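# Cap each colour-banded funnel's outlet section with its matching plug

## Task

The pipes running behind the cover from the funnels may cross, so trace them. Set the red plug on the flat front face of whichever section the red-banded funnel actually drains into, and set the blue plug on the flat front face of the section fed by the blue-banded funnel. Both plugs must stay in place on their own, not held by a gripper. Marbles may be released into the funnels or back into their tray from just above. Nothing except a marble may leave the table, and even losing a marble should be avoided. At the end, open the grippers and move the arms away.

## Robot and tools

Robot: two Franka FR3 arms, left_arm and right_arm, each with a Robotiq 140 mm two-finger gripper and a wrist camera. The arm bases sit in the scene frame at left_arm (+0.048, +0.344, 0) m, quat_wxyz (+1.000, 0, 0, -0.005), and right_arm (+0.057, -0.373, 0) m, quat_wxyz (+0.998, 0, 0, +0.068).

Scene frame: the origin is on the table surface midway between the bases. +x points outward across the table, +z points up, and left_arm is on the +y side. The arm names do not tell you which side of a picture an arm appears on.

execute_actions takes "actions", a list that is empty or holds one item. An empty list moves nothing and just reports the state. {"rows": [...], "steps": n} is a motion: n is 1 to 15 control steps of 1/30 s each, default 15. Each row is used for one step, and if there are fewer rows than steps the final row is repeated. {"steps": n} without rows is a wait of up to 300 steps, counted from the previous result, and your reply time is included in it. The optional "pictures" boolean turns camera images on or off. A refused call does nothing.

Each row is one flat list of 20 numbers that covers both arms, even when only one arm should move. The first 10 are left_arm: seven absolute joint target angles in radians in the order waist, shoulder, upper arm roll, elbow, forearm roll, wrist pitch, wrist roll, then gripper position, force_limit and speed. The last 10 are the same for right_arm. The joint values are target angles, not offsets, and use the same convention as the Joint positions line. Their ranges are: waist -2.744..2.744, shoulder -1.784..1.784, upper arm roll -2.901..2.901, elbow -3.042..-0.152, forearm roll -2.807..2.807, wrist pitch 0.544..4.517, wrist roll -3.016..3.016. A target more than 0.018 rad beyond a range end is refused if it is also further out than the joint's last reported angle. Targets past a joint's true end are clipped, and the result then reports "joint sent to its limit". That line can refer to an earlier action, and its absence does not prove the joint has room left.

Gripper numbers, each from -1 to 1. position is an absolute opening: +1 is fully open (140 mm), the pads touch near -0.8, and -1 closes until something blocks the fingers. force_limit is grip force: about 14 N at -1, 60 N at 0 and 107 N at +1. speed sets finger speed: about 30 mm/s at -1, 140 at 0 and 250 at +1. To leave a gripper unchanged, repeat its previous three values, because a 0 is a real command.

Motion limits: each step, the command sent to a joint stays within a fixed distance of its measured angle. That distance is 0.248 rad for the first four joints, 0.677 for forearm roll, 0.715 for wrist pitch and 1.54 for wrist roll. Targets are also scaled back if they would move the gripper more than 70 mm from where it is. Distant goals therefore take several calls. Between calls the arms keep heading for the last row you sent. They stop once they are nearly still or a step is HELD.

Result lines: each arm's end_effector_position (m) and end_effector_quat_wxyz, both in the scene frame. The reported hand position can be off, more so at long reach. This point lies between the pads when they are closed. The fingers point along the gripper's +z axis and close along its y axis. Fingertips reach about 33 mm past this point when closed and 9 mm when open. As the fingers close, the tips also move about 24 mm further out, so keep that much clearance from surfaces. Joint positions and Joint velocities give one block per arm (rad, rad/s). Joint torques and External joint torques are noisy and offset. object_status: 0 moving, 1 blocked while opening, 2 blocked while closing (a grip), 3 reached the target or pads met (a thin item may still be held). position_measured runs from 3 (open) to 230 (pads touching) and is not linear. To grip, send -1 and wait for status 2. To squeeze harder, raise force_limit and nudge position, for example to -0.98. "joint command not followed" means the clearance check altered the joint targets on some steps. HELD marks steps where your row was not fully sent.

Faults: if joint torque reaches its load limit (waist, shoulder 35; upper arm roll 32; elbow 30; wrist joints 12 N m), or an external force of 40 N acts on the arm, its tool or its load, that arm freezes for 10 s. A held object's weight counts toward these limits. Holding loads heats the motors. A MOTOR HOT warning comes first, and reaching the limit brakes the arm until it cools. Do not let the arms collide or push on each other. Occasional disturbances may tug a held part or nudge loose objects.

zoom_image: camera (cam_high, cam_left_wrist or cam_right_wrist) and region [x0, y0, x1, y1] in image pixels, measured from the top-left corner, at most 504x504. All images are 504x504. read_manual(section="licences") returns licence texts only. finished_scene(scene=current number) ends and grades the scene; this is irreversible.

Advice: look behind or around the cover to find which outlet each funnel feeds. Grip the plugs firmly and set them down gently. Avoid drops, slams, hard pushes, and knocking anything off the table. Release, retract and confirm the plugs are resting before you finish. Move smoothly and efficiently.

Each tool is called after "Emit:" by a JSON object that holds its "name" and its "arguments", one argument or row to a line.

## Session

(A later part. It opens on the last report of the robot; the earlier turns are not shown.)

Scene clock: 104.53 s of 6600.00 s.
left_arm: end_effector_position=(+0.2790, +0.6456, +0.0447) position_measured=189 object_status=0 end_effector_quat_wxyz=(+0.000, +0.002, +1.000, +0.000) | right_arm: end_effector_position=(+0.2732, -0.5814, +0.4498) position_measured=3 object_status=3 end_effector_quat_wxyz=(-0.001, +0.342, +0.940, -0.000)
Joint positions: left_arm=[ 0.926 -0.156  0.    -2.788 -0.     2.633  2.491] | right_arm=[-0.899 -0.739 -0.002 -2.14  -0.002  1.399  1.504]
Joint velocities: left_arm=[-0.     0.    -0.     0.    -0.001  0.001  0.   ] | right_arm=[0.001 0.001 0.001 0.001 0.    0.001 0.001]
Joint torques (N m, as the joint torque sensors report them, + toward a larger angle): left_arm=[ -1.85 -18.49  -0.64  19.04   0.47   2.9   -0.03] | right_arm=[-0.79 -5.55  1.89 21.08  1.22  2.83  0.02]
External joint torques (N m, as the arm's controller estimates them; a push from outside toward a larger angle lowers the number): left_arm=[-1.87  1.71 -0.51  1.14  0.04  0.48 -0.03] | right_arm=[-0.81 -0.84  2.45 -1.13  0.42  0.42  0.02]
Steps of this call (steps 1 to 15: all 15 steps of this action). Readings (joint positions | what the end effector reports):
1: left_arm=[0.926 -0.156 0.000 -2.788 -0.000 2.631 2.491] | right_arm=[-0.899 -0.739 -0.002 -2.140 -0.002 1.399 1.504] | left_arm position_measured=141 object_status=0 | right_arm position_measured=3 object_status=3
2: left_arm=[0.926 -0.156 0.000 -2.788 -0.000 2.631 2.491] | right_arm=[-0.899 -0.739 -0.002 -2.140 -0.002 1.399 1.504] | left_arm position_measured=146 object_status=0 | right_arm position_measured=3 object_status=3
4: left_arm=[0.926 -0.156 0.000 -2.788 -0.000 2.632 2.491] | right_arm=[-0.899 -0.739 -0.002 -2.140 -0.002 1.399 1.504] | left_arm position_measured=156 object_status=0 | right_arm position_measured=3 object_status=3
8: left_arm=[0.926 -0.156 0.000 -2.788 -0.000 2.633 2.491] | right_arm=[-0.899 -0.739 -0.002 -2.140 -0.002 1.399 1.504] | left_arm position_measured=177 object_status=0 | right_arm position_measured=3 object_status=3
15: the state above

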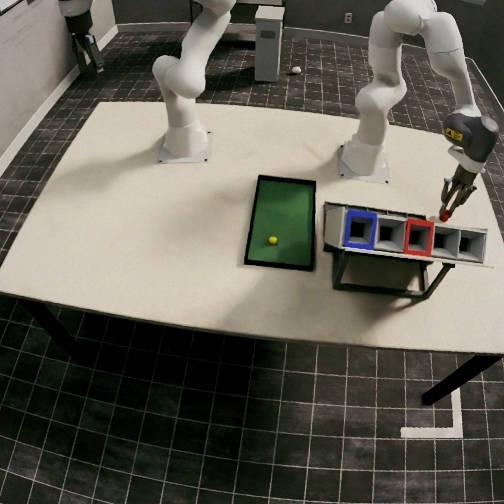

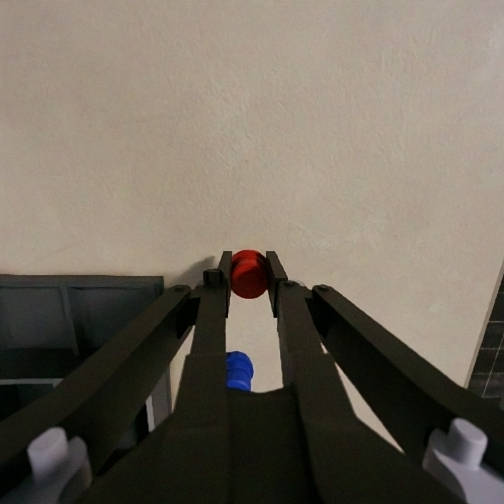

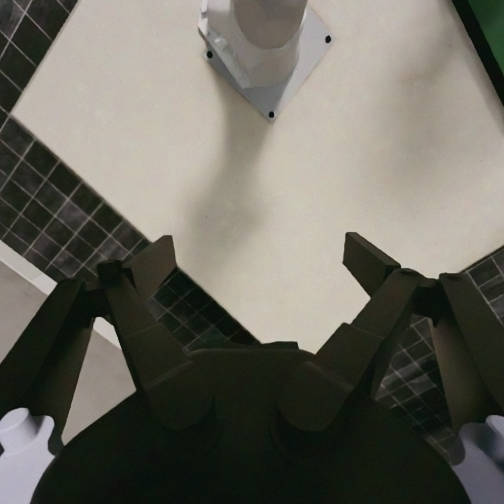

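Emit:
{"name": "execute_actions", "arguments": {
  "actions": [
    {"rows":[[0.924,-0.322,0,-2.763,0,2.441,2.487,-1,-0.5,-0.4,-0.9,-0.74,0,-2.14,0,1.40,1.5,1,0,0]],"steps":10}
  ],
  "pictures": false
}}

Emit:
{"name": "execute_actions", "arguments": {
  "actions": [
    {"rows":[[0.924,-0.765,0,-2.902,0,2.097,2.2,-1,-0.5,-0.4,-0.9,-0.74,0,-2.14,0,1.40,1.5,1,0,0]],"steps":15}
  ],
  "pictures": false
}}

Emit:
{"name": "execute_actions", "arguments": {
  "actions": [
    {"rows":[[-0.395,-0.765,0,-2.902,0,2.097,1.166,-1,-0.5,-0.4,-0.9,-0.74,0,-2.14,0,1.40,1.5,1,0,0]],"steps":15}
  ],
  "pictures": false
}}

Emit:
{"name": "execute_actions", "arguments": {
  "actions": [
    {"steps":15}
  ],
  "pictures": false
}}

Emit:
{"name": "execute_actions", "arguments": {
  "actions": [
    {"rows":[[-0.395,-0.656,0,-2.929,0,2.273,1.166,-1,-0.5,-0.4,-0.9,-0.74,0,-2.14,0,1.40,1.5,1,0,0]],"steps":15}
  ],
  "pictures": false
}}

Emit:
{"name": "execute_actions", "arguments": {
  "actions": [
    {"rows":[[-0.395,-0.547,0,-2.978,0,2.431,1.166,-1,-0.5,-0.4,-0.9,-0.74,0,-2.14,0,1.40,1.5,1,0,0]],"steps":15}
  ],
  "pictures": false
}}

Emit:
{"name": "execute_actions", "arguments": {
  "actions": [
    {"steps":8}
  ]
}}

Scene clock: 115.07 s of 6600.00 s.
left_arm: end_effector_position=(+0.2837, +0.6515, +0.1031) position_measured=189 object_status=2 end_effector_quat_wxyz=(+0.010, +0.002, +1.000, +0.012) | right_arm: end_effector_position=(+0.2732, -0.5814, +0.4498) position_measured=3 object_status=3 end_effector_quat_wxyz=(-0.001, +0.342, +0.940, -0.000)
Joint positions: left_arm=[ 0.926 -0.32   0.    -2.761 -0.     2.472  2.491] | right_arm=[-0.899 -0.739 -0.002 -2.14  -0.002  1.399  1.504]
Joint velocities: left_arm=[-0.001  0.001  0.001 -0.023 -0.    -0.173 -0.001] | right_arm=[ 0.001  0.001  0.001 -0.001 -0.    -0.     0.001]
Joint torques (N m, as the joint torque sensors report them, + toward a larger angle): left_arm=[ -1.57 -17.88  -0.46  21.08   0.51   2.31  -0.11] | right_arm=[-0.87 -5.14  1.59 20.4   1.36  2.79  0.05]
External joint torques (N m, as the arm's controller estimates them; a push from outside toward a larger angle lowers the number): left_arm=[-1.56 -0.72 -0.15  0.13 -0.05 -0.28 -0.11] | right_arm=[-0.88 -0.45  2.14 -1.79  0.55  0.38  0.05]
Steps of this call (steps 1 to 15: the robot went on to your last target; steps 16 to 90: nothing new was sent; then 7.20 s passed at rest; steps 91 to 100: all 10 steps of this action). Readings (joint positions | what the end effector reports):
91: left_arm=[0.926 -0.183 0.000 -2.790 -0.000 2.598 2.491] | right_arm=[-0.899 -0.739 -0.002 -2.140 -0.002 1.399 1.504] | left_arm position_measured=189 object_status=2 | right_arm position_measured=3 object_status=3
92: left_arm=[0.926 -0.225 0.000 -2.786 -0.000 2.567 2.491] | right_arm=[-0.899 -0.739 -0.002 -2.140 -0.002 1.399 1.504] | left_arm position_measured=189 object_status=2 | right_arm position_measured=3 object_status=3
94: left_arm=[0.926 -0.287 0.000 -2.769 -0.000 2.529 2.491] | right_arm=[-0.899 -0.739 -0.002 -2.140 -0.002 1.399 1.504] | left_arm position_measured=189 object_status=2 | right_arm position_measured=3 object_status=3
98: left_arm=[0.926 -0.320 0.000 -2.759 -0.000 2.485 2.491] | right_arm=[-0.899 -0.739 -0.002 -2.140 -0.002 1.399 1.504] | left_arm position_measured=189 object_status=2 | right_arm position_measured=3 object_status=3
100: the state above

Scene clock: 115.57 s of 6600.00 s.
left_arm: end_effector_position=(+0.2267, +0.5770, +0.1621) position_measured=189 object_status=2 end_effector_quat_wxyz=(-0.004, -0.108, +0.994, -0.005) | right_arm: end_effector_position=(+0.2732, -0.5814, +0.4498) position_measured=3 object_status=3 end_effector_quat_wxyz=(-0.001, +0.342, +0.940, -0.000)
Joint positions: left_arm=[ 0.926 -0.761  0.    -2.9   -0.     2.126  2.27 ] | right_arm=[-0.899 -0.739 -0.002 -2.14  -0.002  1.399  1.504]
Joint velocities: left_arm=[-0.    -0.004 -0.    -0.025 -0.001 -0.164 -0.217] | right_arm=[-0.    -0.     0.     0.001 -0.     0.001  0.   ]
Joint torques (N m, as the joint torque sensors report them, + toward a larger angle): left_arm=[-1.53 -6.89 -0.85 25.95  0.71  2.08 -0.07] | right_arm=[-0.62 -4.71  1.39 20.97  1.29  2.86 -0.13]
External joint torques (N m, as the arm's controller estimates them; a push from outside toward a larger angle lowers the number): left_arm=[-1.55 -1.47 -0.18  1.96 -0.03 -0.46 -0.07] | right_arm=[-0.6   0.06  2.02 -1.27  0.49  0.44 -0.13]
Steps of this call (steps 1 to 15: all 15 steps of this action). Readings (joint positions | what the end effector reports):
1: left_arm=[0.926 -0.344 0.000 -2.777 -0.000 2.443 2.477] | right_arm=[-0.899 -0.739 -0.002 -2.140 -0.002 1.399 1.504] | left_arm position_measured=189 object_status=2 | right_arm position_measured=3 object_status=3
2: left_arm=[0.926 -0.386 0.000 -2.802 -0.000 2.408 2.462] | right_arm=[-0.899 -0.739 -0.002 -2.140 -0.002 1.399 1.504] | left_arm position_measured=189 object_status=2 | right_arm position_measured=3 object_status=3
4: left_arm=[0.926 -0.496 0.000 -2.850 -0.000 2.327 2.423] | right_arm=[-0.899 -0.739 -0.002 -2.140 -0.002 1.399 1.504] | left_arm position_measured=189 object_status=2 | right_arm position_measured=3 object_status=3
8: left_arm=[0.926 -0.720 0.000 -2.887 -0.000 2.203 2.345] | right_arm=[-0.899 -0.739 -0.002 -2.140 -0.002 1.399 1.504] | left_arm position_measured=189 object_status=2 | right_arm position_measured=3 object_status=3
15: the state above

Scene clock: 116.07 s of 6600.00 s.
left_arm: end_effector_position=(+0.3271, +0.2804, +0.1604) position_measured=189 object_status=2 end_effector_quat_wxyz=(-0.017, +0.025, +1.000, +0.004) | right_arm: end_effector_position=(+0.2732, -0.5814, +0.4498) position_measured=3 object_status=3 end_effector_quat_wxyz=(-0.001, +0.342, +0.940, -0.000)
Joint positions: left_arm=[-0.215 -0.763 -0.    -2.901  0.001  2.104  1.394] | right_arm=[-0.899 -0.739 -0.002 -2.14  -0.002  1.399  1.504]
Joint velocities: left_arm=[-2.19  -0.    -0.08   0.002  0.001 -0.006 -0.727] | right_arm=[-0.001  0.001  0.    -0.     0.    -0.    -0.002]
Joint torques (N m, as the joint torque sensors report them, + toward a larger angle): left_arm=[ 9.23 -6.21  3.59 25.32  0.42  1.55 -0.16] | right_arm=[ 0.17 -5.03  1.74 21.2   1.29  2.74  0.02]
External joint torques (N m, as the arm's controller estimates them; a push from outside toward a larger angle lowers the number): left_arm=[-1.32 -1.15  0.09  3.23 -0.25 -0.41 -0.18] | right_arm=[ 0.19 -0.35  2.33 -1.    0.49  0.32  0.03]
Steps of this call (steps 1 to 15: all 15 steps of this action). Readings (joint positions | what the end effector reports):
1: left_arm=[0.870 -0.762 0.012 -2.901 0.001 2.121 2.166] | right_arm=[-0.899 -0.739 -0.002 -2.140 -0.002 1.399 1.504] | left_arm position_measured=189 object_status=2 | right_arm position_measured=3 object_status=3
2: left_arm=[0.794 -0.762 0.009 -2.901 0.001 2.118 2.068] | right_arm=[-0.899 -0.739 -0.002 -2.140 -0.002 1.399 1.504] | left_arm position_measured=189 object_status=2 | right_arm position_measured=3 object_status=3
4: left_arm=[0.641 -0.762 0.005 -2.901 0.001 2.113 1.898] | right_arm=[-0.899 -0.739 -0.002 -2.140 -0.002 1.399 1.504] | left_arm position_measured=189 object_status=2 | right_arm position_measured=3 object_status=3
8: left_arm=[0.331 -0.763 0.001 -2.901 0.001 2.107 1.645] | right_arm=[-0.899 -0.739 -0.002 -2.140 -0.002 1.399 1.504] | left_arm position_measured=189 object_status=2 | right_arm position_measured=3 object_status=3
15: the state above

Scene clock: 116.57 s of 6600.00 s.
left_arm: end_effector_position=(+0.3101, +0.2325, +0.1600) position_measured=189 object_status=2 end_effector_quat_wxyz=(-0.017, +0.024, +1.000, +0.008) | right_arm: end_effector_position=(+0.2732, -0.5814, +0.4498) position_measured=3 object_status=3 end_effector_quat_wxyz=(-0.001, +0.342, +0.940, -0.000)
Joint positions: left_arm=[-0.393 -0.763 -0.002 -2.901  0.001  2.1    1.213] | right_arm=[-0.899 -0.739 -0.002 -2.14  -0.002  1.399  1.504]
Joint velocities: left_arm=[-0.003  0.001  0.002  0.001  0.001 -0.002 -0.144] | right_arm=[ 0.001 -0.001 -0.001  0.     0.001 -0.    -0.   ]
Joint torques (N m, as the joint torque sensors report them, + toward a larger angle): left_arm=[-1.24 -5.16  0.57 24.48  0.35  1.99  0.02] | right_arm=[ 0.3  -5.07  2.09 20.04  1.33  2.86 -0.1 ]
External joint torques (N m, as the arm's controller estimates them; a push from outside toward a larger angle lowers the number): left_arm=[-1.24 -0.06  1.19  1.17 -0.33 -0.34  0.01] | right_arm=[ 0.32 -0.14  2.72 -2.3   0.53  0.45 -0.1 ]
Steps of this call (steps 1 to 15: the robot went on to your last target). Readings (joint positions | what the end effector reports):
1: left_arm=[-0.278 -0.763 -0.003 -2.901 0.001 2.104 1.371] | right_arm=[-0.899 -0.739 -0.002 -2.140 -0.002 1.399 1.504] | left_arm position_measured=189 object_status=2 | right_arm position_measured=3 object_status=3
2: left_arm=[-0.321 -0.763 -0.005 -2.901 0.001 2.103 1.350] | right_arm=[-0.899 -0.739 -0.002 -2.140 -0.002 1.399 1.504] | left_arm position_measured=189 object_status=2 | right_arm position_measured=3 object_status=3
4: left_arm=[-0.364 -0.763 -0.005 -2.901 0.001 2.102 1.315] | right_arm=[-0.899 -0.739 -0.002 -2.140 -0.002 1.399 1.504] | left_arm position_measured=189 object_status=2 | right_arm position_measured=3 object_status=3
8: left_arm=[-0.388 -0.763 -0.003 -2.901 0.001 2.101 1.263] | right_arm=[-0.899 -0.739 -0.002 -2.140 -0.002 1.399 1.504] | left_arm position_measured=189 object_status=2 | right_arm position_measured=3 object_status=3
15: the state above

Scene clock: 117.07 s of 6600.00 s.
left_arm: end_effector_position=(+0.3268, +0.2252, +0.1296) position_measured=189 object_status=2 end_effector_quat_wxyz=(-0.004, +0.006, +1.000, +0.003) | right_arm: end_effector_position=(+0.2732, -0.5814, +0.4498) position_measured=3 object_status=3 end_effector_quat_wxyz=(-0.001, +0.342, +0.940, -0.000)
Joint positions: left_arm=[-0.393 -0.659 -0.002 -2.93   0.001  2.261  1.178] | right_arm=[-0.899 -0.739 -0.002 -2.14  -0.002  1.399  1.504]
Joint velocities: left_arm=[ 0.     0.002  0.001 -0.     0.001  0.055 -0.028] | right_arm=[-0.    -0.001  0.    -0.     0.001 -0.    -0.001]
Joint torques (N m, as the joint torque sensors report them, + toward a larger angle): left_arm=[-1.   -4.85  0.53 24.64  0.27  2.83  0.02] | right_arm=[-0.61 -4.95  1.98 21.08  1.3   2.75  0.  ]
External joint torques (N m, as the arm's controller estimates them; a push from outside toward a larger angle lowers the number): left_arm=[-1.01  2.5   1.06  2.38 -0.34  0.45  0.02] | right_arm=[-0.64 -0.05  2.5  -1.22  0.49  0.33  0.  ]
Steps of this call (steps 1 to 15: all 15 steps of this action). Readings (joint positions | what the end effector reports):
1: left_arm=[-0.393 -0.744 -0.002 -2.903 0.001 2.129 1.209] | right_arm=[-0.899 -0.739 -0.002 -2.140 -0.002 1.399 1.504] | left_arm position_measured=189 object_status=2 | right_arm position_measured=3 object_status=3
2: left_arm=[-0.393 -0.716 -0.002 -2.908 0.001 2.156 1.205] | right_arm=[-0.899 -0.739 -0.002 -2.140 -0.002 1.399 1.504] | left_arm position_measured=189 object_status=2 | right_arm position_measured=3 object_status=3
4: left_arm=[-0.393 -0.678 -0.002 -2.922 0.001 2.193 1.198] | right_arm=[-0.899 -0.739 -0.002 -2.140 -0.002 1.399 1.504] | left_arm position_measured=189 object_status=2 | right_arm position_measured=3 object_status=3
8: left_arm=[-0.393 -0.659 -0.002 -2.930 0.001 2.234 1.188] | right_arm=[-0.899 -0.739 -0.002 -2.140 -0.002 1.399 1.504] | left_arm position_measured=189 object_status=2 | right_arm position_measured=3 object_status=3
15: the state above

Scene clock: 117.57 s of 6600.00 s.
left_arm: end_effector_position=(+0.3269, +0.2251, +0.0894) position_measured=189 object_status=2 end_effector_quat_wxyz=(-0.004, +0.003, +1.000, +0.003) | right_arm: end_effector_position=(+0.2732, -0.5814, +0.4498) position_measured=3 object_status=3 end_effector_quat_wxyz=(-0.001, +0.342, +0.940, -0.000)
Joint positions: left_arm=[-0.393 -0.549 -0.001 -2.979  0.001  2.419  1.172] | right_arm=[-0.899 -0.739 -0.002 -2.14  -0.002  1.399  1.504]
Joint velocities: left_arm=[ 0.     0.001  0.     0.     0.001  0.054 -0.006] | right_arm=[ 0.    -0.     0.    -0.    -0.     0.     0.001]
Joint torques (N m, as the joint torque sensors report them, + toward a larger angle): left_arm=[-1.51 -7.83 -0.27 23.33  0.21  2.67 -0.1 ] | right_arm=[-1.03 -5.29  2.02 21.09  1.29  2.92 -0.05]
External joint torques (N m, as the arm's controller estimates them; a push from outside toward a larger angle lowers the number): left_arm=[-1.53  1.47  0.18  2.71 -0.32  0.29 -0.1 ] | right_arm=[-1.02 -0.44  2.6  -1.17  0.49  0.51 -0.06]
Steps of this call (steps 1 to 15: all 15 steps of this action). Readings (joint positions | what the end effector reports):
1: left_arm=[-0.393 -0.640 -0.001 -2.934 0.001 2.292 1.177] | right_arm=[-0.899 -0.739 -0.002 -2.140 -0.002 1.399 1.504] | left_arm position_measured=189 object_status=2 | right_arm position_measured=3 object_status=3
2: left_arm=[-0.393 -0.611 -0.001 -2.945 0.001 2.319 1.177] | right_arm=[-0.899 -0.739 -0.002 -2.140 -0.002 1.399 1.504] | left_arm position_measured=189 object_status=2 | right_arm position_measured=3 object_status=3
4: left_arm=[-0.393 -0.570 -0.001 -2.967 0.001 2.353 1.175] | right_arm=[-0.899 -0.739 -0.002 -2.140 -0.002 1.399 1.504] | left_arm position_measured=189 object_status=2 | right_arm position_measured=3 object_status=3
8: left_arm=[-0.393 -0.550 -0.001 -2.979 0.001 2.392 1.173] | right_arm=[-0.899 -0.739 -0.002 -2.140 -0.002 1.399 1.504] | left_arm position_measured=189 object_status=2 | right_arm position_measured=3 object_status=3
15: the state above

Scene clock: 117.83 s of 6600.00 s.
left_arm: end_effector_position=(+0.3289, +0.2242, +0.0900) position_measured=189 object_status=2 end_effector_quat_wxyz=(-0.001, +0.002, +1.000, +0.001) | right_arm: end_effector_position=(+0.2732, -0.5814, +0.4498) position_measured=3 object_status=3 end_effector_quat_wxyz=(-0.001, +0.342, +0.940, -0.000)
Joint positions: left_arm=[-0.393 -0.549 -0.001 -2.979  0.001  2.426  1.171] | right_arm=[-0.899 -0.739 -0.002 -2.14  -0.002  1.399  1.504]
Joint velocities: left_arm=[-0.001  0.001 -0.     0.001  0.001  0.011 -0.002] | right_arm=[-0.001  0.     0.    -0.001 -0.001  0.    -0.   ]
Joint torques (N m, as the joint torque sensors report them, + toward a larger angle): left_arm=[-1.04 -6.73 -0.21 23.05  0.16  2.84 -0.03] | right_arm=[-1.04 -5.66  1.68 20.8   1.43  2.84  0.04]
External joint torques (N m, as the arm's controller estimates them; a push from outside toward a larger angle lowers the number): left_arm=[-1.02  2.58  0.28  2.36 -0.37  0.42 -0.03] | right_arm=[-1.06 -0.87  2.24 -1.42  0.62  0.44  0.04]
Steps of this call (steps 1 to 8: the robot went on to your last target). Readings (joint positions | what the end effector reports):
1: left_arm=[-0.393 -0.549 -0.001 -2.979 0.001 2.421 1.171] | right_arm=[-0.899 -0.739 -0.002 -2.140 -0.002 1.399 1.504] | left_arm position_measured=189 object_status=2 | right_arm position_measured=3 object_status=3
2: left_arm=[-0.393 -0.549 -0.001 -2.979 0.001 2.422 1.171] | right_arm=[-0.899 -0.739 -0.002 -2.140 -0.002 1.399 1.504] | left_arm position_measured=189 object_status=2 | right_arm position_measured=3 object_status=3
4: left_arm=[-0.393 -0.549 -0.001 -2.979 0.001 2.424 1.171] | right_arm=[-0.899 -0.739 -0.002 -2.140 -0.002 1.399 1.504] | left_arm position_measured=189 object_status=2 | right_arm position_measured=3 object_status=3
8: the state above

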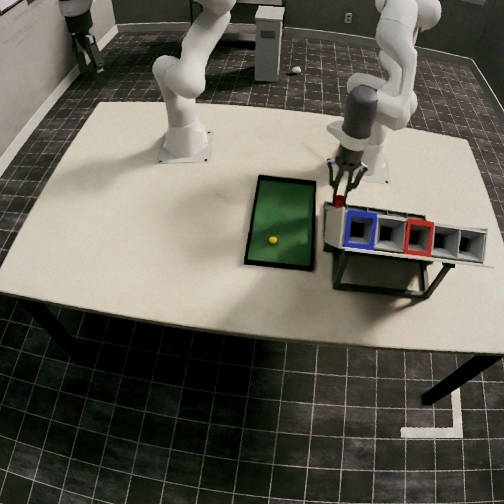

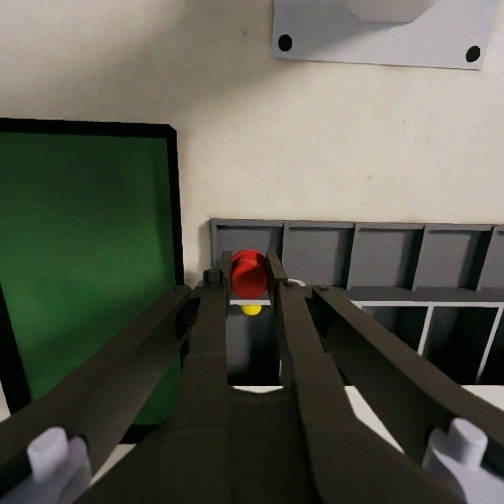

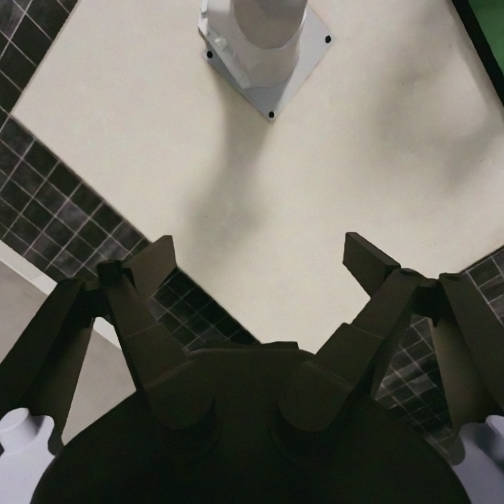

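Centred.

Emit:
{"name": "execute_actions", "arguments": {
  "actions": [
    {"rows":[[-0.395,-0.47,0,-2.997,0,2.535,1.166,-1,-0.5,-0.4,-0.9,-0.74,0,-2.14,0,1.40,1.5,1,0,0]],"steps":8}
  ],
  "pictures": false
}}

Emit:
{"name": "execute_actions", "arguments": {
  "actions": [
    {"rows":[[-0.395,-0.417,0,-3.007,0,2.59,1.166,-1,-0.5,-0.4,-0.9,-0.74,0,-2.14,0,1.40,1.5,1,0,0]],"steps":15}
  ],
  "pictures": false
}}

Emit:
{"name": "execute_actions", "arguments": {
  "actions": [
    {"rows":[[-0.395,-0.417,0,-3.007,0,2.59,1.166,-0.25,-0.5,-0.6,-0.9,-0.74,0,-2.14,0,1.40,1.5,1,0,0]],"steps":15}
  ]
}}

Scene clock: 123.20 s of 6600.00 s.
left_arm: end_effector_position=(+0.3257, +0.2255, +0.0667) position_measured=189 object_status=2 end_effector_quat_wxyz=(-0.007, +0.002, +1.000, +0.003) | right_arm: end_effector_position=(+0.2732, -0.5814, +0.4498) position_measured=3 object_status=3 end_effector_quat_wxyz=(-0.001, +0.342, +0.940, -0.000)
Joint positions: left_arm=[-0.393 -0.473 -0.001 -2.997  0.001  2.51   1.17 ] | right_arm=[-0.899 -0.739 -0.002 -2.14  -0.002  1.399  1.504]
Joint velocities: left_arm=[-0.     0.018 -0.     0.    -0.     0.134 -0.001] | right_arm=[-0.    -0.     0.     0.002  0.    -0.002  0.002]
Joint torques (N m, as the joint torque sensors report them, + toward a larger angle): left_arm=[-1.11 -9.61  0.14 20.84  0.09  2.88 -0.04] | right_arm=[-0.39 -5.34  1.51 21.07  1.26  2.91  0.01]
External joint torques (N m, as the arm's controller estimates them; a push from outside toward a larger angle lowers the number): left_arm=[-1.12  1.46  0.53  1.02 -0.37  0.49 -0.04] | right_arm=[-0.35 -0.45  2.15 -1.24  0.46  0.5   0.01]
Steps of this call (steps 1 to 15: the robot went on to your last target; steps 16 to 90: nothing new was sent; then 2.10 s passed at rest; steps 91 to 98: all 8 steps of this action). Readings (joint positions | what the end effector reports):
91: left_arm=[-0.393 -0.535 -0.001 -2.979 0.001 2.447 1.170] | right_arm=[-0.899 -0.739 -0.002 -2.140 -0.002 1.399 1.504] | left_arm position_measured=189 object_status=2 | right_arm position_measured=3 object_status=3
92: left_arm=[-0.393 -0.514 -0.001 -2.983 0.001 2.464 1.170] | right_arm=[-0.899 -0.739 -0.002 -2.140 -0.002 1.399 1.504] | left_arm position_measured=189 object_status=2 | right_arm position_measured=3 object_status=3
94: left_arm=[-0.393 -0.487 -0.001 -2.992 0.001 2.485 1.170] | right_arm=[-0.899 -0.739 -0.002 -2.140 -0.002 1.399 1.504] | left_arm position_measured=189 object_status=2 | right_arm position_measured=3 object_status=3
98: the state above

Scene clock: 123.70 s of 6600.00 s.
left_arm: end_effector_position=(+0.3286, +0.2242, +0.0532) position_measured=189 object_status=2 end_effector_quat_wxyz=(-0.002, +0.002, +1.000, +0.001) | right_arm: end_effector_position=(+0.2732, -0.5814, +0.4498) position_measured=3 object_status=3 end_effector_quat_wxyz=(-0.001, +0.342, +0.940, -0.000)
Joint positions: left_arm=[-0.393 -0.419 -0.001 -3.007  0.001  2.583  1.17 ] | right_arm=[-0.899 -0.739 -0.002 -2.14  -0.002  1.399  1.504]
Joint velocities: left_arm=[ 0.001  0.001  0.    -0.     0.001  0.024 -0.001] | right_arm=[-0.001  0.001 -0.    -0.001  0.     0.     0.001]
Joint torques (N m, as the joint torque sensors report them, + toward a larger angle): left_arm=[-1.44 -9.9  -0.08 20.02  0.08  2.74  0.02] | right_arm=[-1.19 -4.85  1.17 20.54  1.19  2.83  0.02]
External joint torques (N m, as the arm's controller estimates them; a push from outside toward a larger angle lowers the number): left_arm=[-1.46  1.61  0.26  1.58 -0.34  0.35  0.02] | right_arm=[-1.21 -0.07  1.71 -1.68  0.38  0.42  0.02]
Steps of this call (steps 1 to 15: all 15 steps of this action). Readings (joint positions | what the end effector reports):
1: left_arm=[-0.393 -0.463 -0.001 -2.997 0.001 2.524 1.170] | right_arm=[-0.899 -0.739 -0.002 -2.140 -0.002 1.399 1.504] | left_arm position_measured=189 object_status=2 | right_arm position_measured=3 object_status=3
2: left_arm=[-0.393 -0.448 -0.001 -2.999 0.001 2.536 1.170] | right_arm=[-0.899 -0.739 -0.002 -2.140 -0.002 1.399 1.504] | left_arm position_measured=189 object_status=2 | right_arm position_measured=3 object_status=3
4: left_arm=[-0.393 -0.430 -0.001 -3.004 0.001 2.552 1.170] | right_arm=[-0.899 -0.739 -0.002 -2.140 -0.002 1.399 1.504] | left_arm position_measured=189 object_status=2 | right_arm position_measured=3 object_status=3
8: left_arm=[-0.393 -0.420 -0.001 -3.007 0.001 2.571 1.170] | right_arm=[-0.899 -0.739 -0.002 -2.140 -0.002 1.399 1.504] | left_arm position_measured=189 object_status=2 | right_arm position_measured=3 object_status=3
15: the state above

Scene clock: 124.20 s of 6600.00 s.
left_arm: end_effector_position=(+0.3298, +0.2237, +0.0535) position_measured=160 object_status=3 end_effector_quat_wxyz=(+0.000, +0.002, +1.000, +0.001) | right_arm: end_effector_position=(+0.2732, -0.5814, +0.4498) position_measured=3 object_status=3 end_effector_quat_wxyz=(-0.001, +0.342, +0.940, -0.000)
Joint positions: left_arm=[-0.393 -0.419 -0.001 -3.007  0.001  2.587  1.17 ] | right_arm=[-0.899 -0.739 -0.002 -2.14  -0.002  1.399  1.504]
Joint velocities: left_arm=[ 0.     0.     0.002 -0.002 -0.     0.001 -0.   ] | right_arm=[ 0.    -0.001 -0.    -0.001 -0.     0.001 -0.   ]
Joint torques (N m, as the joint torque sensors report them, + toward a larger angle): left_arm=[ -1.52 -10.26   0.33  20.91   0.15   2.85  -0.11] | right_arm=[-1.45 -5.17  1.27 20.75  1.31  2.86 -0.02]
External joint torques (N m, as the arm's controller estimates them; a push from outside toward a larger angle lowers the number): left_arm=[-1.56  1.33  0.65  2.41 -0.26  0.43 -0.11] | right_arm=[-1.45 -0.31  1.85 -1.5   0.51  0.46 -0.02]
Steps of this call (steps 1 to 15: all 15 steps of this action). Readings (joint positions | what the end effector reports):
1: left_arm=[-0.393 -0.419 -0.001 -3.007 0.001 2.584 1.170] | right_arm=[-0.899 -0.739 -0.002 -2.140 -0.002 1.399 1.504] | left_arm position_measured=189 object_status=0 | right_arm position_measured=3 object_status=3
2: left_arm=[-0.393 -0.419 -0.001 -3.007 0.001 2.584 1.170] | right_arm=[-0.899 -0.739 -0.002 -2.140 -0.002 1.399 1.504] | left_arm position_measured=189 object_status=0 | right_arm position_measured=3 object_status=3
4: left_arm=[-0.393 -0.419 -0.001 -3.007 0.001 2.585 1.170] | right_arm=[-0.899 -0.739 -0.002 -2.140 -0.002 1.399 1.504] | left_arm position_measured=177 object_status=0 | right_arm position_measured=3 object_status=3
8: left_arm=[-0.393 -0.419 -0.001 -3.007 0.001 2.586 1.170] | right_arm=[-0.899 -0.739 -0.002 -2.140 -0.002 1.399 1.504] | left_arm position_measured=161 object_status=0 | right_arm position_measured=3 object_status=3
15: the state above

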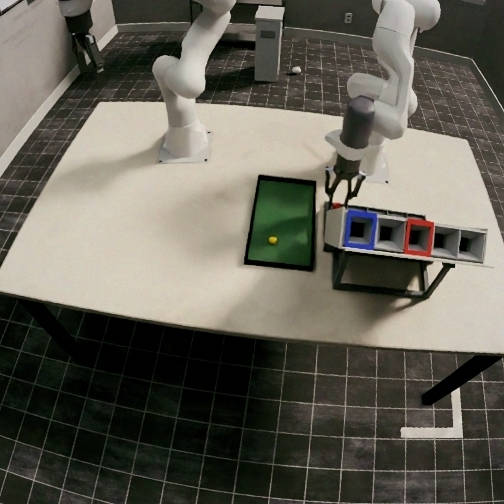

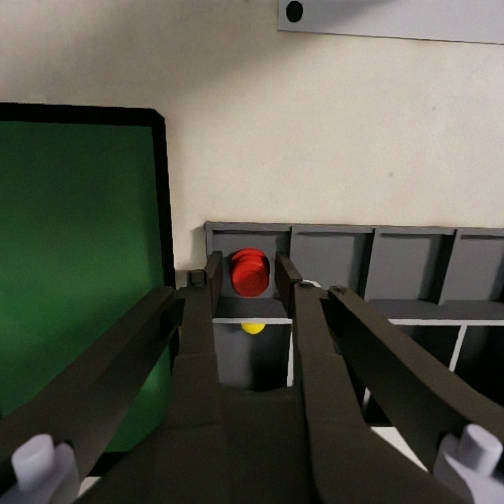

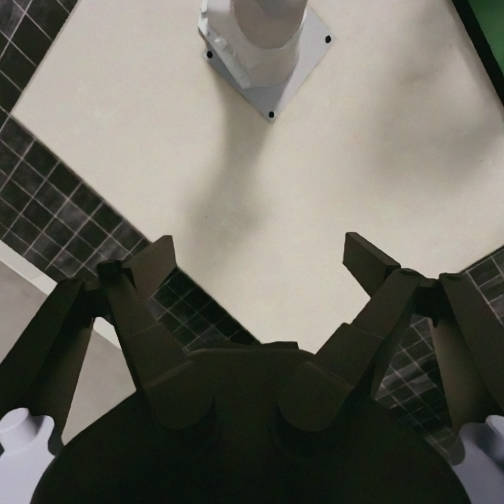

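Emit:
{"name": "execute_actions", "arguments": {
  "actions": [
    {"rows":[[-0.395,-0.547,0,-2.978,0,2.431,1.166,-0.25,-0.5,-0.6,-0.9,-0.74,0,-2.14,0,1.40,1.5,1,0,0]],"steps":10}
  ],
  "pictures": false
}}

Emit:
{"name": "execute_actions", "arguments": {
  "actions": [
    {"rows":[[-0.395,-0.765,0,-2.902,0,2.097,1.4,-0.25,-0.5,-0.6,-0.9,-0.74,0,-2.14,0,1.40,1.5,1,0,0]],"steps":12}
  ],
  "pictures": false
}}

Emit:
{"name": "execute_actions", "arguments": {
  "actions": [
    {"rows":[[0.85,-0.765,0,-2.902,0,2.097,2.278,-0.1,-0.5,-0.4,-0.9,-0.74,0,-2.14,0,1.40,1.5,1,0,0]],"steps":15}
  ],
  "pictures": false
}}

Emit:
{"name": "execute_actions", "arguments": {
  "actions": [
    {"rows":[[0.85,-0.473,0,-2.602,0,2.129,2.278,-0.1,-0.5,-0.4,-0.9,-0.74,0,-2.14,0,1.40,1.5,1,0,0]],"steps":12}
  ],
  "pictures": false
}}

Emit:
{"name": "execute_actions", "arguments": {
  "actions": [
    {"rows":[[0.73,-0.14,0,-2.57,0,2.43,2.29,-0.1,-0.5,-0.4,-0.9,-0.74,0,-2.14,0,1.40,1.5,1,0,0]],"steps":15}
  ],
  "pictures": false
}}

Emit:
{"name": "execute_actions", "arguments": {
  "actions": [
    {"steps":12}
  ]
}}

Scene clock: 131.63 s of 6600.00 s.
left_arm: end_effector_position=(+0.3375, +0.2205, +0.0920) position_measured=160 object_status=3 end_effector_quat_wxyz=(+0.011, +0.002, +1.000, -0.004) | right_arm: end_effector_position=(+0.2732, -0.5814, +0.4498) position_measured=3 object_status=3 end_effector_quat_wxyz=(-0.001, +0.342, +0.940, -0.000)
Joint positions: left_arm=[-0.393 -0.544 -0.001 -2.977  0.001  2.456  1.17 ] | right_arm=[-0.899 -0.739 -0.002 -2.14  -0.002  1.399  1.504]
Joint velocities: left_arm=[ 0.    -0.002  0.    -0.002  0.    -0.137  0.001] | right_arm=[ 0.001  0.001 -0.    -0.002 -0.001  0.    -0.001]
Joint torques (N m, as the joint torque sensors report them, + toward a larger angle): left_arm=[ -1.07 -11.17   0.06  22.87   0.11   2.2   -0.08] | right_arm=[-0.7  -4.5   1.45 20.66  1.36  2.81 -0.03]
External joint torques (N m, as the arm's controller estimates them; a push from outside toward a larger angle lowers the number): left_arm=[-1.07 -1.66  0.53  2.07 -0.41 -0.33 -0.08] | right_arm=[-0.73  0.18  1.98 -1.51  0.55  0.4  -0.03]
Steps of this call (steps 1 to 15: the robot went on to your last target; steps 16 to 90: nothing new was sent; then 4.10 s passed at rest; steps 91 to 100: all 10 steps of this action). Readings (joint positions | what the end effector reports):
91: left_arm=[-0.393 -0.442 -0.001 -3.006 0.001 2.559 1.170] | right_arm=[-0.899 -0.739 -0.002 -2.140 -0.002 1.399 1.504] | left_arm position_measured=160 object_status=3 | right_arm position_measured=3 object_status=3
92: left_arm=[-0.393 -0.476 -0.001 -3.000 0.001 2.535 1.170] | right_arm=[-0.899 -0.739 -0.002 -2.140 -0.002 1.399 1.504] | left_arm position_measured=160 object_status=3 | right_arm position_measured=3 object_status=3
94: left_arm=[-0.393 -0.521 -0.001 -2.984 0.001 2.504 1.170] | right_arm=[-0.899 -0.739 -0.002 -2.140 -0.002 1.399 1.504] | left_arm position_measured=160 object_status=3 | right_arm position_measured=3 object_status=3
98: left_arm=[-0.393 -0.543 -0.001 -2.977 0.001 2.467 1.170] | right_arm=[-0.899 -0.739 -0.002 -2.140 -0.002 1.399 1.504] | left_arm position_measured=160 object_status=3 | right_arm position_measured=3 object_status=3
100: the state above

Scene clock: 132.03 s of 6600.00 s.
left_arm: end_effector_position=(+0.3203, +0.2280, +0.1628) position_measured=160 object_status=3 end_effector_quat_wxyz=(-0.002, +0.084, +0.996, +0.001) | right_arm: end_effector_position=(+0.2732, -0.5814, +0.4498) position_measured=3 object_status=3 end_effector_quat_wxyz=(-0.001, +0.342, +0.940, -0.000)
Joint positions: left_arm=[-0.393 -0.762 -0.001 -2.901  0.001  2.134  1.334] | right_arm=[-0.899 -0.739 -0.002 -2.14  -0.002  1.399  1.504]
Joint velocities: left_arm=[-0.001  0.    -0.001 -0.009 -0.    -0.215  0.205] | right_arm=[ 0.    -0.    -0.001 -0.    -0.     0.001 -0.002]
Joint torques (N m, as the joint torque sensors report them, + toward a larger angle): left_arm=[-0.48 -6.34 -0.11 25.98  0.26  2.03  0.28] | right_arm=[-0.7  -5.33  1.31 20.91  1.19  2.83 -0.09]
External joint torques (N m, as the arm's controller estimates them; a push from outside toward a larger angle lowers the number): left_arm=[-0.42 -0.92  0.56  2.13 -0.43 -0.52  0.28] | right_arm=[-0.71 -0.53  1.88 -1.34  0.39  0.42 -0.09]
Steps of this call (steps 1 to 12: all 12 steps of this action). Readings (joint positions | what the end effector reports):
1: left_arm=[-0.393 -0.579 -0.001 -2.970 0.001 2.395 1.190] | right_arm=[-0.899 -0.739 -0.002 -2.140 -0.002 1.399 1.504] | left_arm position_measured=160 object_status=3 | right_arm position_measured=3 object_status=3
2: left_arm=[-0.393 -0.636 -0.001 -2.955 0.001 2.339 1.212] | right_arm=[-0.899 -0.739 -0.002 -2.140 -0.002 1.399 1.504] | left_arm position_measured=160 object_status=3 | right_arm position_measured=3 object_status=3
4: left_arm=[-0.393 -0.718 -0.001 -2.917 0.001 2.264 1.248] | right_arm=[-0.899 -0.739 -0.002 -2.140 -0.002 1.399 1.504] | left_arm position_measured=160 object_status=3 | right_arm position_measured=3 object_status=3
8: left_arm=[-0.393 -0.761 -0.001 -2.899 0.001 2.177 1.300] | right_arm=[-0.899 -0.739 -0.002 -2.140 -0.002 1.399 1.504] | left_arm position_measured=160 object_status=3 | right_arm position_measured=3 object_status=3
12: the state above

Scene clock: 132.53 s of 6600.00 s.
left_arm: end_effector_position=(+0.2628, +0.5339, +0.1605) position_measured=141 object_status=3 end_effector_quat_wxyz=(-0.013, -0.106, +0.994, -0.011) | right_arm: end_effector_position=(+0.2732, -0.5814, +0.4498) position_measured=3 object_status=3 end_effector_quat_wxyz=(-0.001, +0.342, +0.940, -0.000)
Joint positions: left_arm=[ 0.732 -0.763  0.003 -2.901 -0.     2.104  2.082] | right_arm=[-0.899 -0.739 -0.002 -2.14  -0.002  1.399  1.504]
Joint velocities: left_arm=[ 1.621 -0.     0.088  0.     0.    -0.019  0.635] | right_arm=[ 0.    -0.     0.001  0.001  0.001  0.    -0.001]
Joint torques (N m, as the joint torque sensors report them, + toward a larger angle): left_arm=[-8.9  -5.78 -6.76 23.95  0.69  1.63  0.52] | right_arm=[-0.96 -4.49  2.54 20.57  1.35  2.86 -0.1 ]
External joint torques (N m, as the arm's controller estimates them; a push from outside toward a larger angle lowers the number): left_arm=[ 2.26 -0.86  0.88  1.31  0.28 -0.51  0.54] | right_arm=[-0.97  0.4   3.11 -1.75  0.54  0.44 -0.1 ]
Steps of this call (steps 1 to 15: all 15 steps of this action). Readings (joint positions | what the end effector reports):
1: left_arm=[-0.337 -0.762 -0.013 -2.901 0.000 2.129 1.422] | right_arm=[-0.899 -0.739 -0.002 -2.140 -0.002 1.399 1.504] | left_arm position_measured=160 object_status=0 | right_arm position_measured=3 object_status=3
2: left_arm=[-0.262 -0.762 -0.010 -2.901 0.000 2.124 1.506] | right_arm=[-0.899 -0.739 -0.002 -2.140 -0.002 1.399 1.504] | left_arm position_measured=156 object_status=0 | right_arm position_measured=3 object_status=3
4: left_arm=[-0.109 -0.763 -0.005 -2.901 0.000 2.117 1.651] | right_arm=[-0.899 -0.739 -0.002 -2.140 -0.002 1.399 1.504] | left_arm position_measured=145 object_status=0 | right_arm position_measured=3 object_status=3
8: left_arm=[0.201 -0.763 -0.001 -2.901 -0.000 2.110 1.867] | right_arm=[-0.899 -0.739 -0.002 -2.140 -0.002 1.399 1.504] | left_arm position_measured=141 object_status=0 | right_arm position_measured=3 object_status=3
15: the state above

Scene clock: 132.93 s of 6600.00 s.
left_arm: end_effector_position=(+0.3050, +0.6302, +0.1997) position_measured=141 object_status=3 end_effector_quat_wxyz=(-0.001, -0.095, +0.995, -0.001) | right_arm: end_effector_position=(+0.2732, -0.5814, +0.4498) position_measured=3 object_status=3 end_effector_quat_wxyz=(-0.001, +0.342, +0.940, -0.000)
Joint positions: left_arm=[ 0.847 -0.477  0.002 -2.605 -0.     2.125  2.219] | right_arm=[-0.899 -0.739 -0.002 -2.14  -0.002  1.399  1.504]
Joint velocities: left_arm=[ 0.01   0.027 -0.006  0.03  -0.001  0.007  0.183] | right_arm=[-0.002 -0.    -0.002  0.001 -0.    -0.    -0.001]
Joint torques (N m, as the joint torque sensors report them, + toward a larger angle): left_arm=[  1.93 -12.62  -2.24  26.56   0.69   2.64   0.4 ] | right_arm=[-0.97 -4.16  1.56 21.34  1.28  2.85 -0.09]
External joint torques (N m, as the arm's controller estimates them; a push from outside toward a larger angle lowers the number): left_arm=[ 1.96  2.26 -1.75  3.25 -0.02  0.27  0.41] | right_arm=[-0.91  0.71  2.23 -0.95  0.49  0.43 -0.09]
Steps of this call (steps 1 to 12: all 12 steps of this action). Readings (joint positions | what the end effector reports):
1: left_arm=[0.768 -0.723 0.007 -2.862 -0.000 2.100 2.097] | right_arm=[-0.899 -0.739 -0.002 -2.140 -0.002 1.399 1.504] | left_arm position_measured=141 object_status=3 | right_arm position_measured=3 object_status=3
2: left_arm=[0.789 -0.663 0.007 -2.803 -0.000 2.103 2.111] | right_arm=[-0.899 -0.739 -0.002 -2.140 -0.002 1.399 1.504] | left_arm position_measured=141 object_status=3 | right_arm position_measured=3 object_status=3
4: left_arm=[0.820 -0.562 0.004 -2.695 -0.000 2.112 2.141] | right_arm=[-0.899 -0.739 -0.002 -2.140 -0.002 1.399 1.504] | left_arm position_measured=141 object_status=3 | right_arm position_measured=3 object_status=3
8: left_arm=[0.843 -0.488 0.003 -2.617 -0.000 2.123 2.188] | right_arm=[-0.899 -0.739 -0.002 -2.140 -0.002 1.399 1.504] | left_arm position_measured=141 object_status=3 | right_arm position_measured=3 object_status=3
12: the state above

Scene clock: 133.43 s of 6600.00 s.
left_arm: end_effector_position=(+0.3714, +0.6283, +0.0995) position_measured=141 object_status=3 end_effector_quat_wxyz=(-0.009, -0.010, +1.000, -0.008) | right_arm: end_effector_position=(+0.2732, -0.5814, +0.4498) position_measured=3 object_status=3 end_effector_quat_wxyz=(-0.001, +0.342, +0.940, -0.000)
Joint positions: left_arm=[ 0.732 -0.14  -0.002 -2.572 -0.     2.407  2.271] | right_arm=[-0.899 -0.739 -0.002 -2.14  -0.002  1.399  1.504]
Joint velocities: left_arm=[-0.001  0.     0.001  0.013 -0.001  0.124  0.05 ] | right_arm=[-0.    -0.001  0.    -0.    -0.002 -0.    -0.001]
Joint torques (N m, as the joint torque sensors report them, + toward a larger angle): left_arm=[ -0.8  -23.29   0.69  22.34   0.6    2.66   0.29] | right_arm=[-0.21 -4.76  1.5  21.35  1.3   2.83 -0.02]
External joint torques (N m, as the arm's controller estimates them; a push from outside toward a larger angle lowers the number): left_arm=[-0.89 -0.24  0.73  2.27  0.05  0.43  0.29] | right_arm=[-0.23  0.13  2.05 -0.94  0.5   0.42 -0.02]
Steps of this call (steps 1 to 15: all 15 steps of this action). Readings (joint positions | what the end effector reports):
1: left_arm=[0.830 -0.450 0.008 -2.594 -0.000 2.158 2.223] | right_arm=[-0.899 -0.739 -0.002 -2.140 -0.002 1.399 1.504] | left_arm position_measured=141 object_status=3 | right_arm position_measured=3 object_status=3
2: left_arm=[0.809 -0.401 0.009 -2.582 -0.000 2.195 2.228] | right_arm=[-0.899 -0.739 -0.002 -2.140 -0.002 1.399 1.504] | left_arm position_measured=141 object_status=3 | right_arm position_measured=3 object_status=3
4: left_arm=[0.773 -0.290 0.005 -2.569 -0.000 2.260 2.237] | right_arm=[-0.899 -0.739 -0.002 -2.140 -0.002 1.399 1.504] | left_arm position_measured=141 object_status=3 | right_arm position_measured=3 object_status=3
8: left_arm=[0.737 -0.153 -0.002 -2.578 -0.000 2.349 2.254] | right_arm=[-0.899 -0.739 -0.002 -2.140 -0.002 1.399 1.504] | left_arm position_measured=141 object_status=3 | right_arm position_measured=3 object_status=3
15: the state above

Scene clock: 133.83 s of 6600.00 s.
left_arm: end_effector_position=(+0.3760, +0.6323, +0.1012) position_measured=141 object_status=3 end_effector_quat_wxyz=(-0.002, -0.005, +1.000, -0.002) | right_arm: end_effector_position=(+0.2732, -0.5814, +0.4498) position_measured=3 object_status=3 end_effector_quat_wxyz=(-0.001, +0.342, +0.940, -0.000)
Joint positions: left_arm=[ 0.732 -0.14  -0.002 -2.571 -0.     2.426  2.282] | right_arm=[-0.899 -0.739 -0.002 -2.14  -0.002  1.399  1.504]
Joint velocities: left_arm=[-0.001  0.    -0.001  0.     0.001  0.011  0.012] | right_arm=[-0.001  0.001  0.     0.001 -0.     0.001 -0.001]
Joint torques (N m, as the joint torque sensors report them, + toward a larger angle): left_arm=[ -1.65 -22.38   0.7   22.49   0.57   2.93   0.26] | right_arm=[-0.82 -5.32  2.45 21.07  1.2   2.88  0.01]
External joint torques (N m, as the arm's controller estimates them; a push from outside toward a larger angle lowers the number): left_arm=[-1.58  1.16  0.9   1.82  0.    0.53  0.26] | right_arm=[-0.81 -0.6   3.02 -1.16  0.4   0.47  0.01]
Steps of this call (steps 1 to 12: the robot went on to your last target). Readings (joint positions | what the end effector reports):
1: left_arm=[0.732 -0.140 -0.002 -2.571 -0.000 2.411 2.273] | right_arm=[-0.899 -0.739 -0.002 -2.140 -0.002 1.399 1.504] | left_arm position_measured=141 object_status=3 | right_arm position_measured=3 object_status=3
2: left_arm=[0.732 -0.140 -0.002 -2.571 -0.000 2.414 2.274] | right_arm=[-0.899 -0.739 -0.002 -2.140 -0.002 1.399 1.504] | left_arm position_measured=141 object_status=3 | right_arm position_measured=3 object_status=3
4: left_arm=[0.732 -0.140 -0.002 -2.571 -0.000 2.419 2.277] | right_arm=[-0.899 -0.739 -0.002 -2.140 -0.002 1.399 1.504] | left_arm position_measured=141 object_status=3 | right_arm position_measured=3 object_status=3
8: left_arm=[0.732 -0.140 -0.002 -2.571 -0.000 2.423 2.280] | right_arm=[-0.899 -0.739 -0.002 -2.140 -0.002 1.399 1.504] | left_arm position_measured=141 object_status=3 | right_arm position_measured=3 object_status=3
12: the state above

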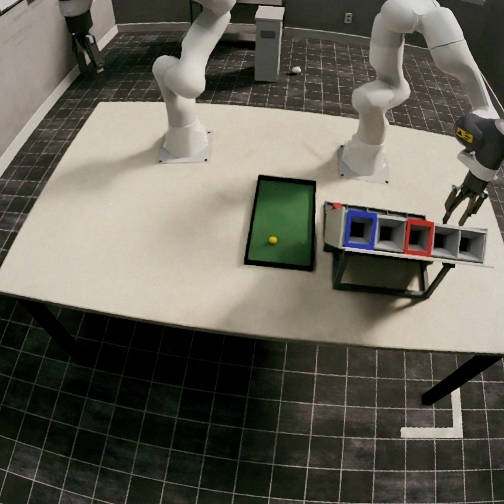

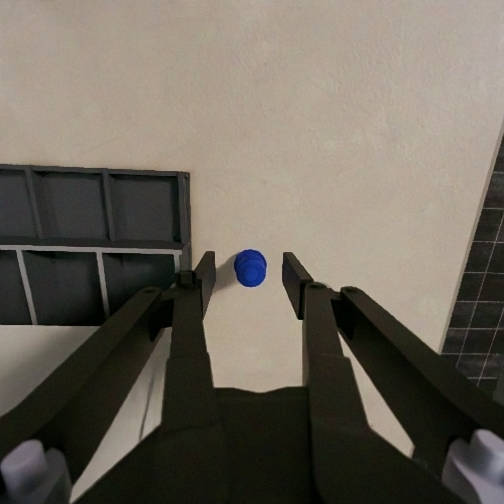

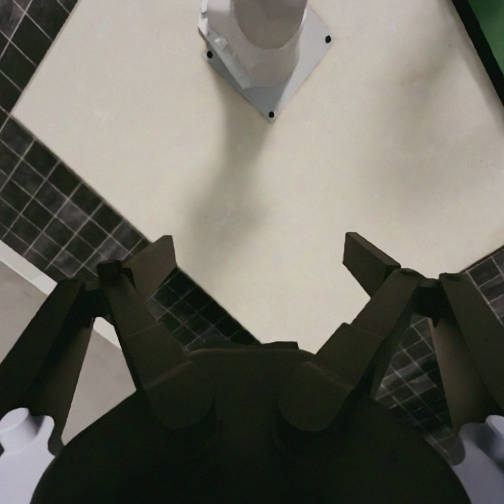

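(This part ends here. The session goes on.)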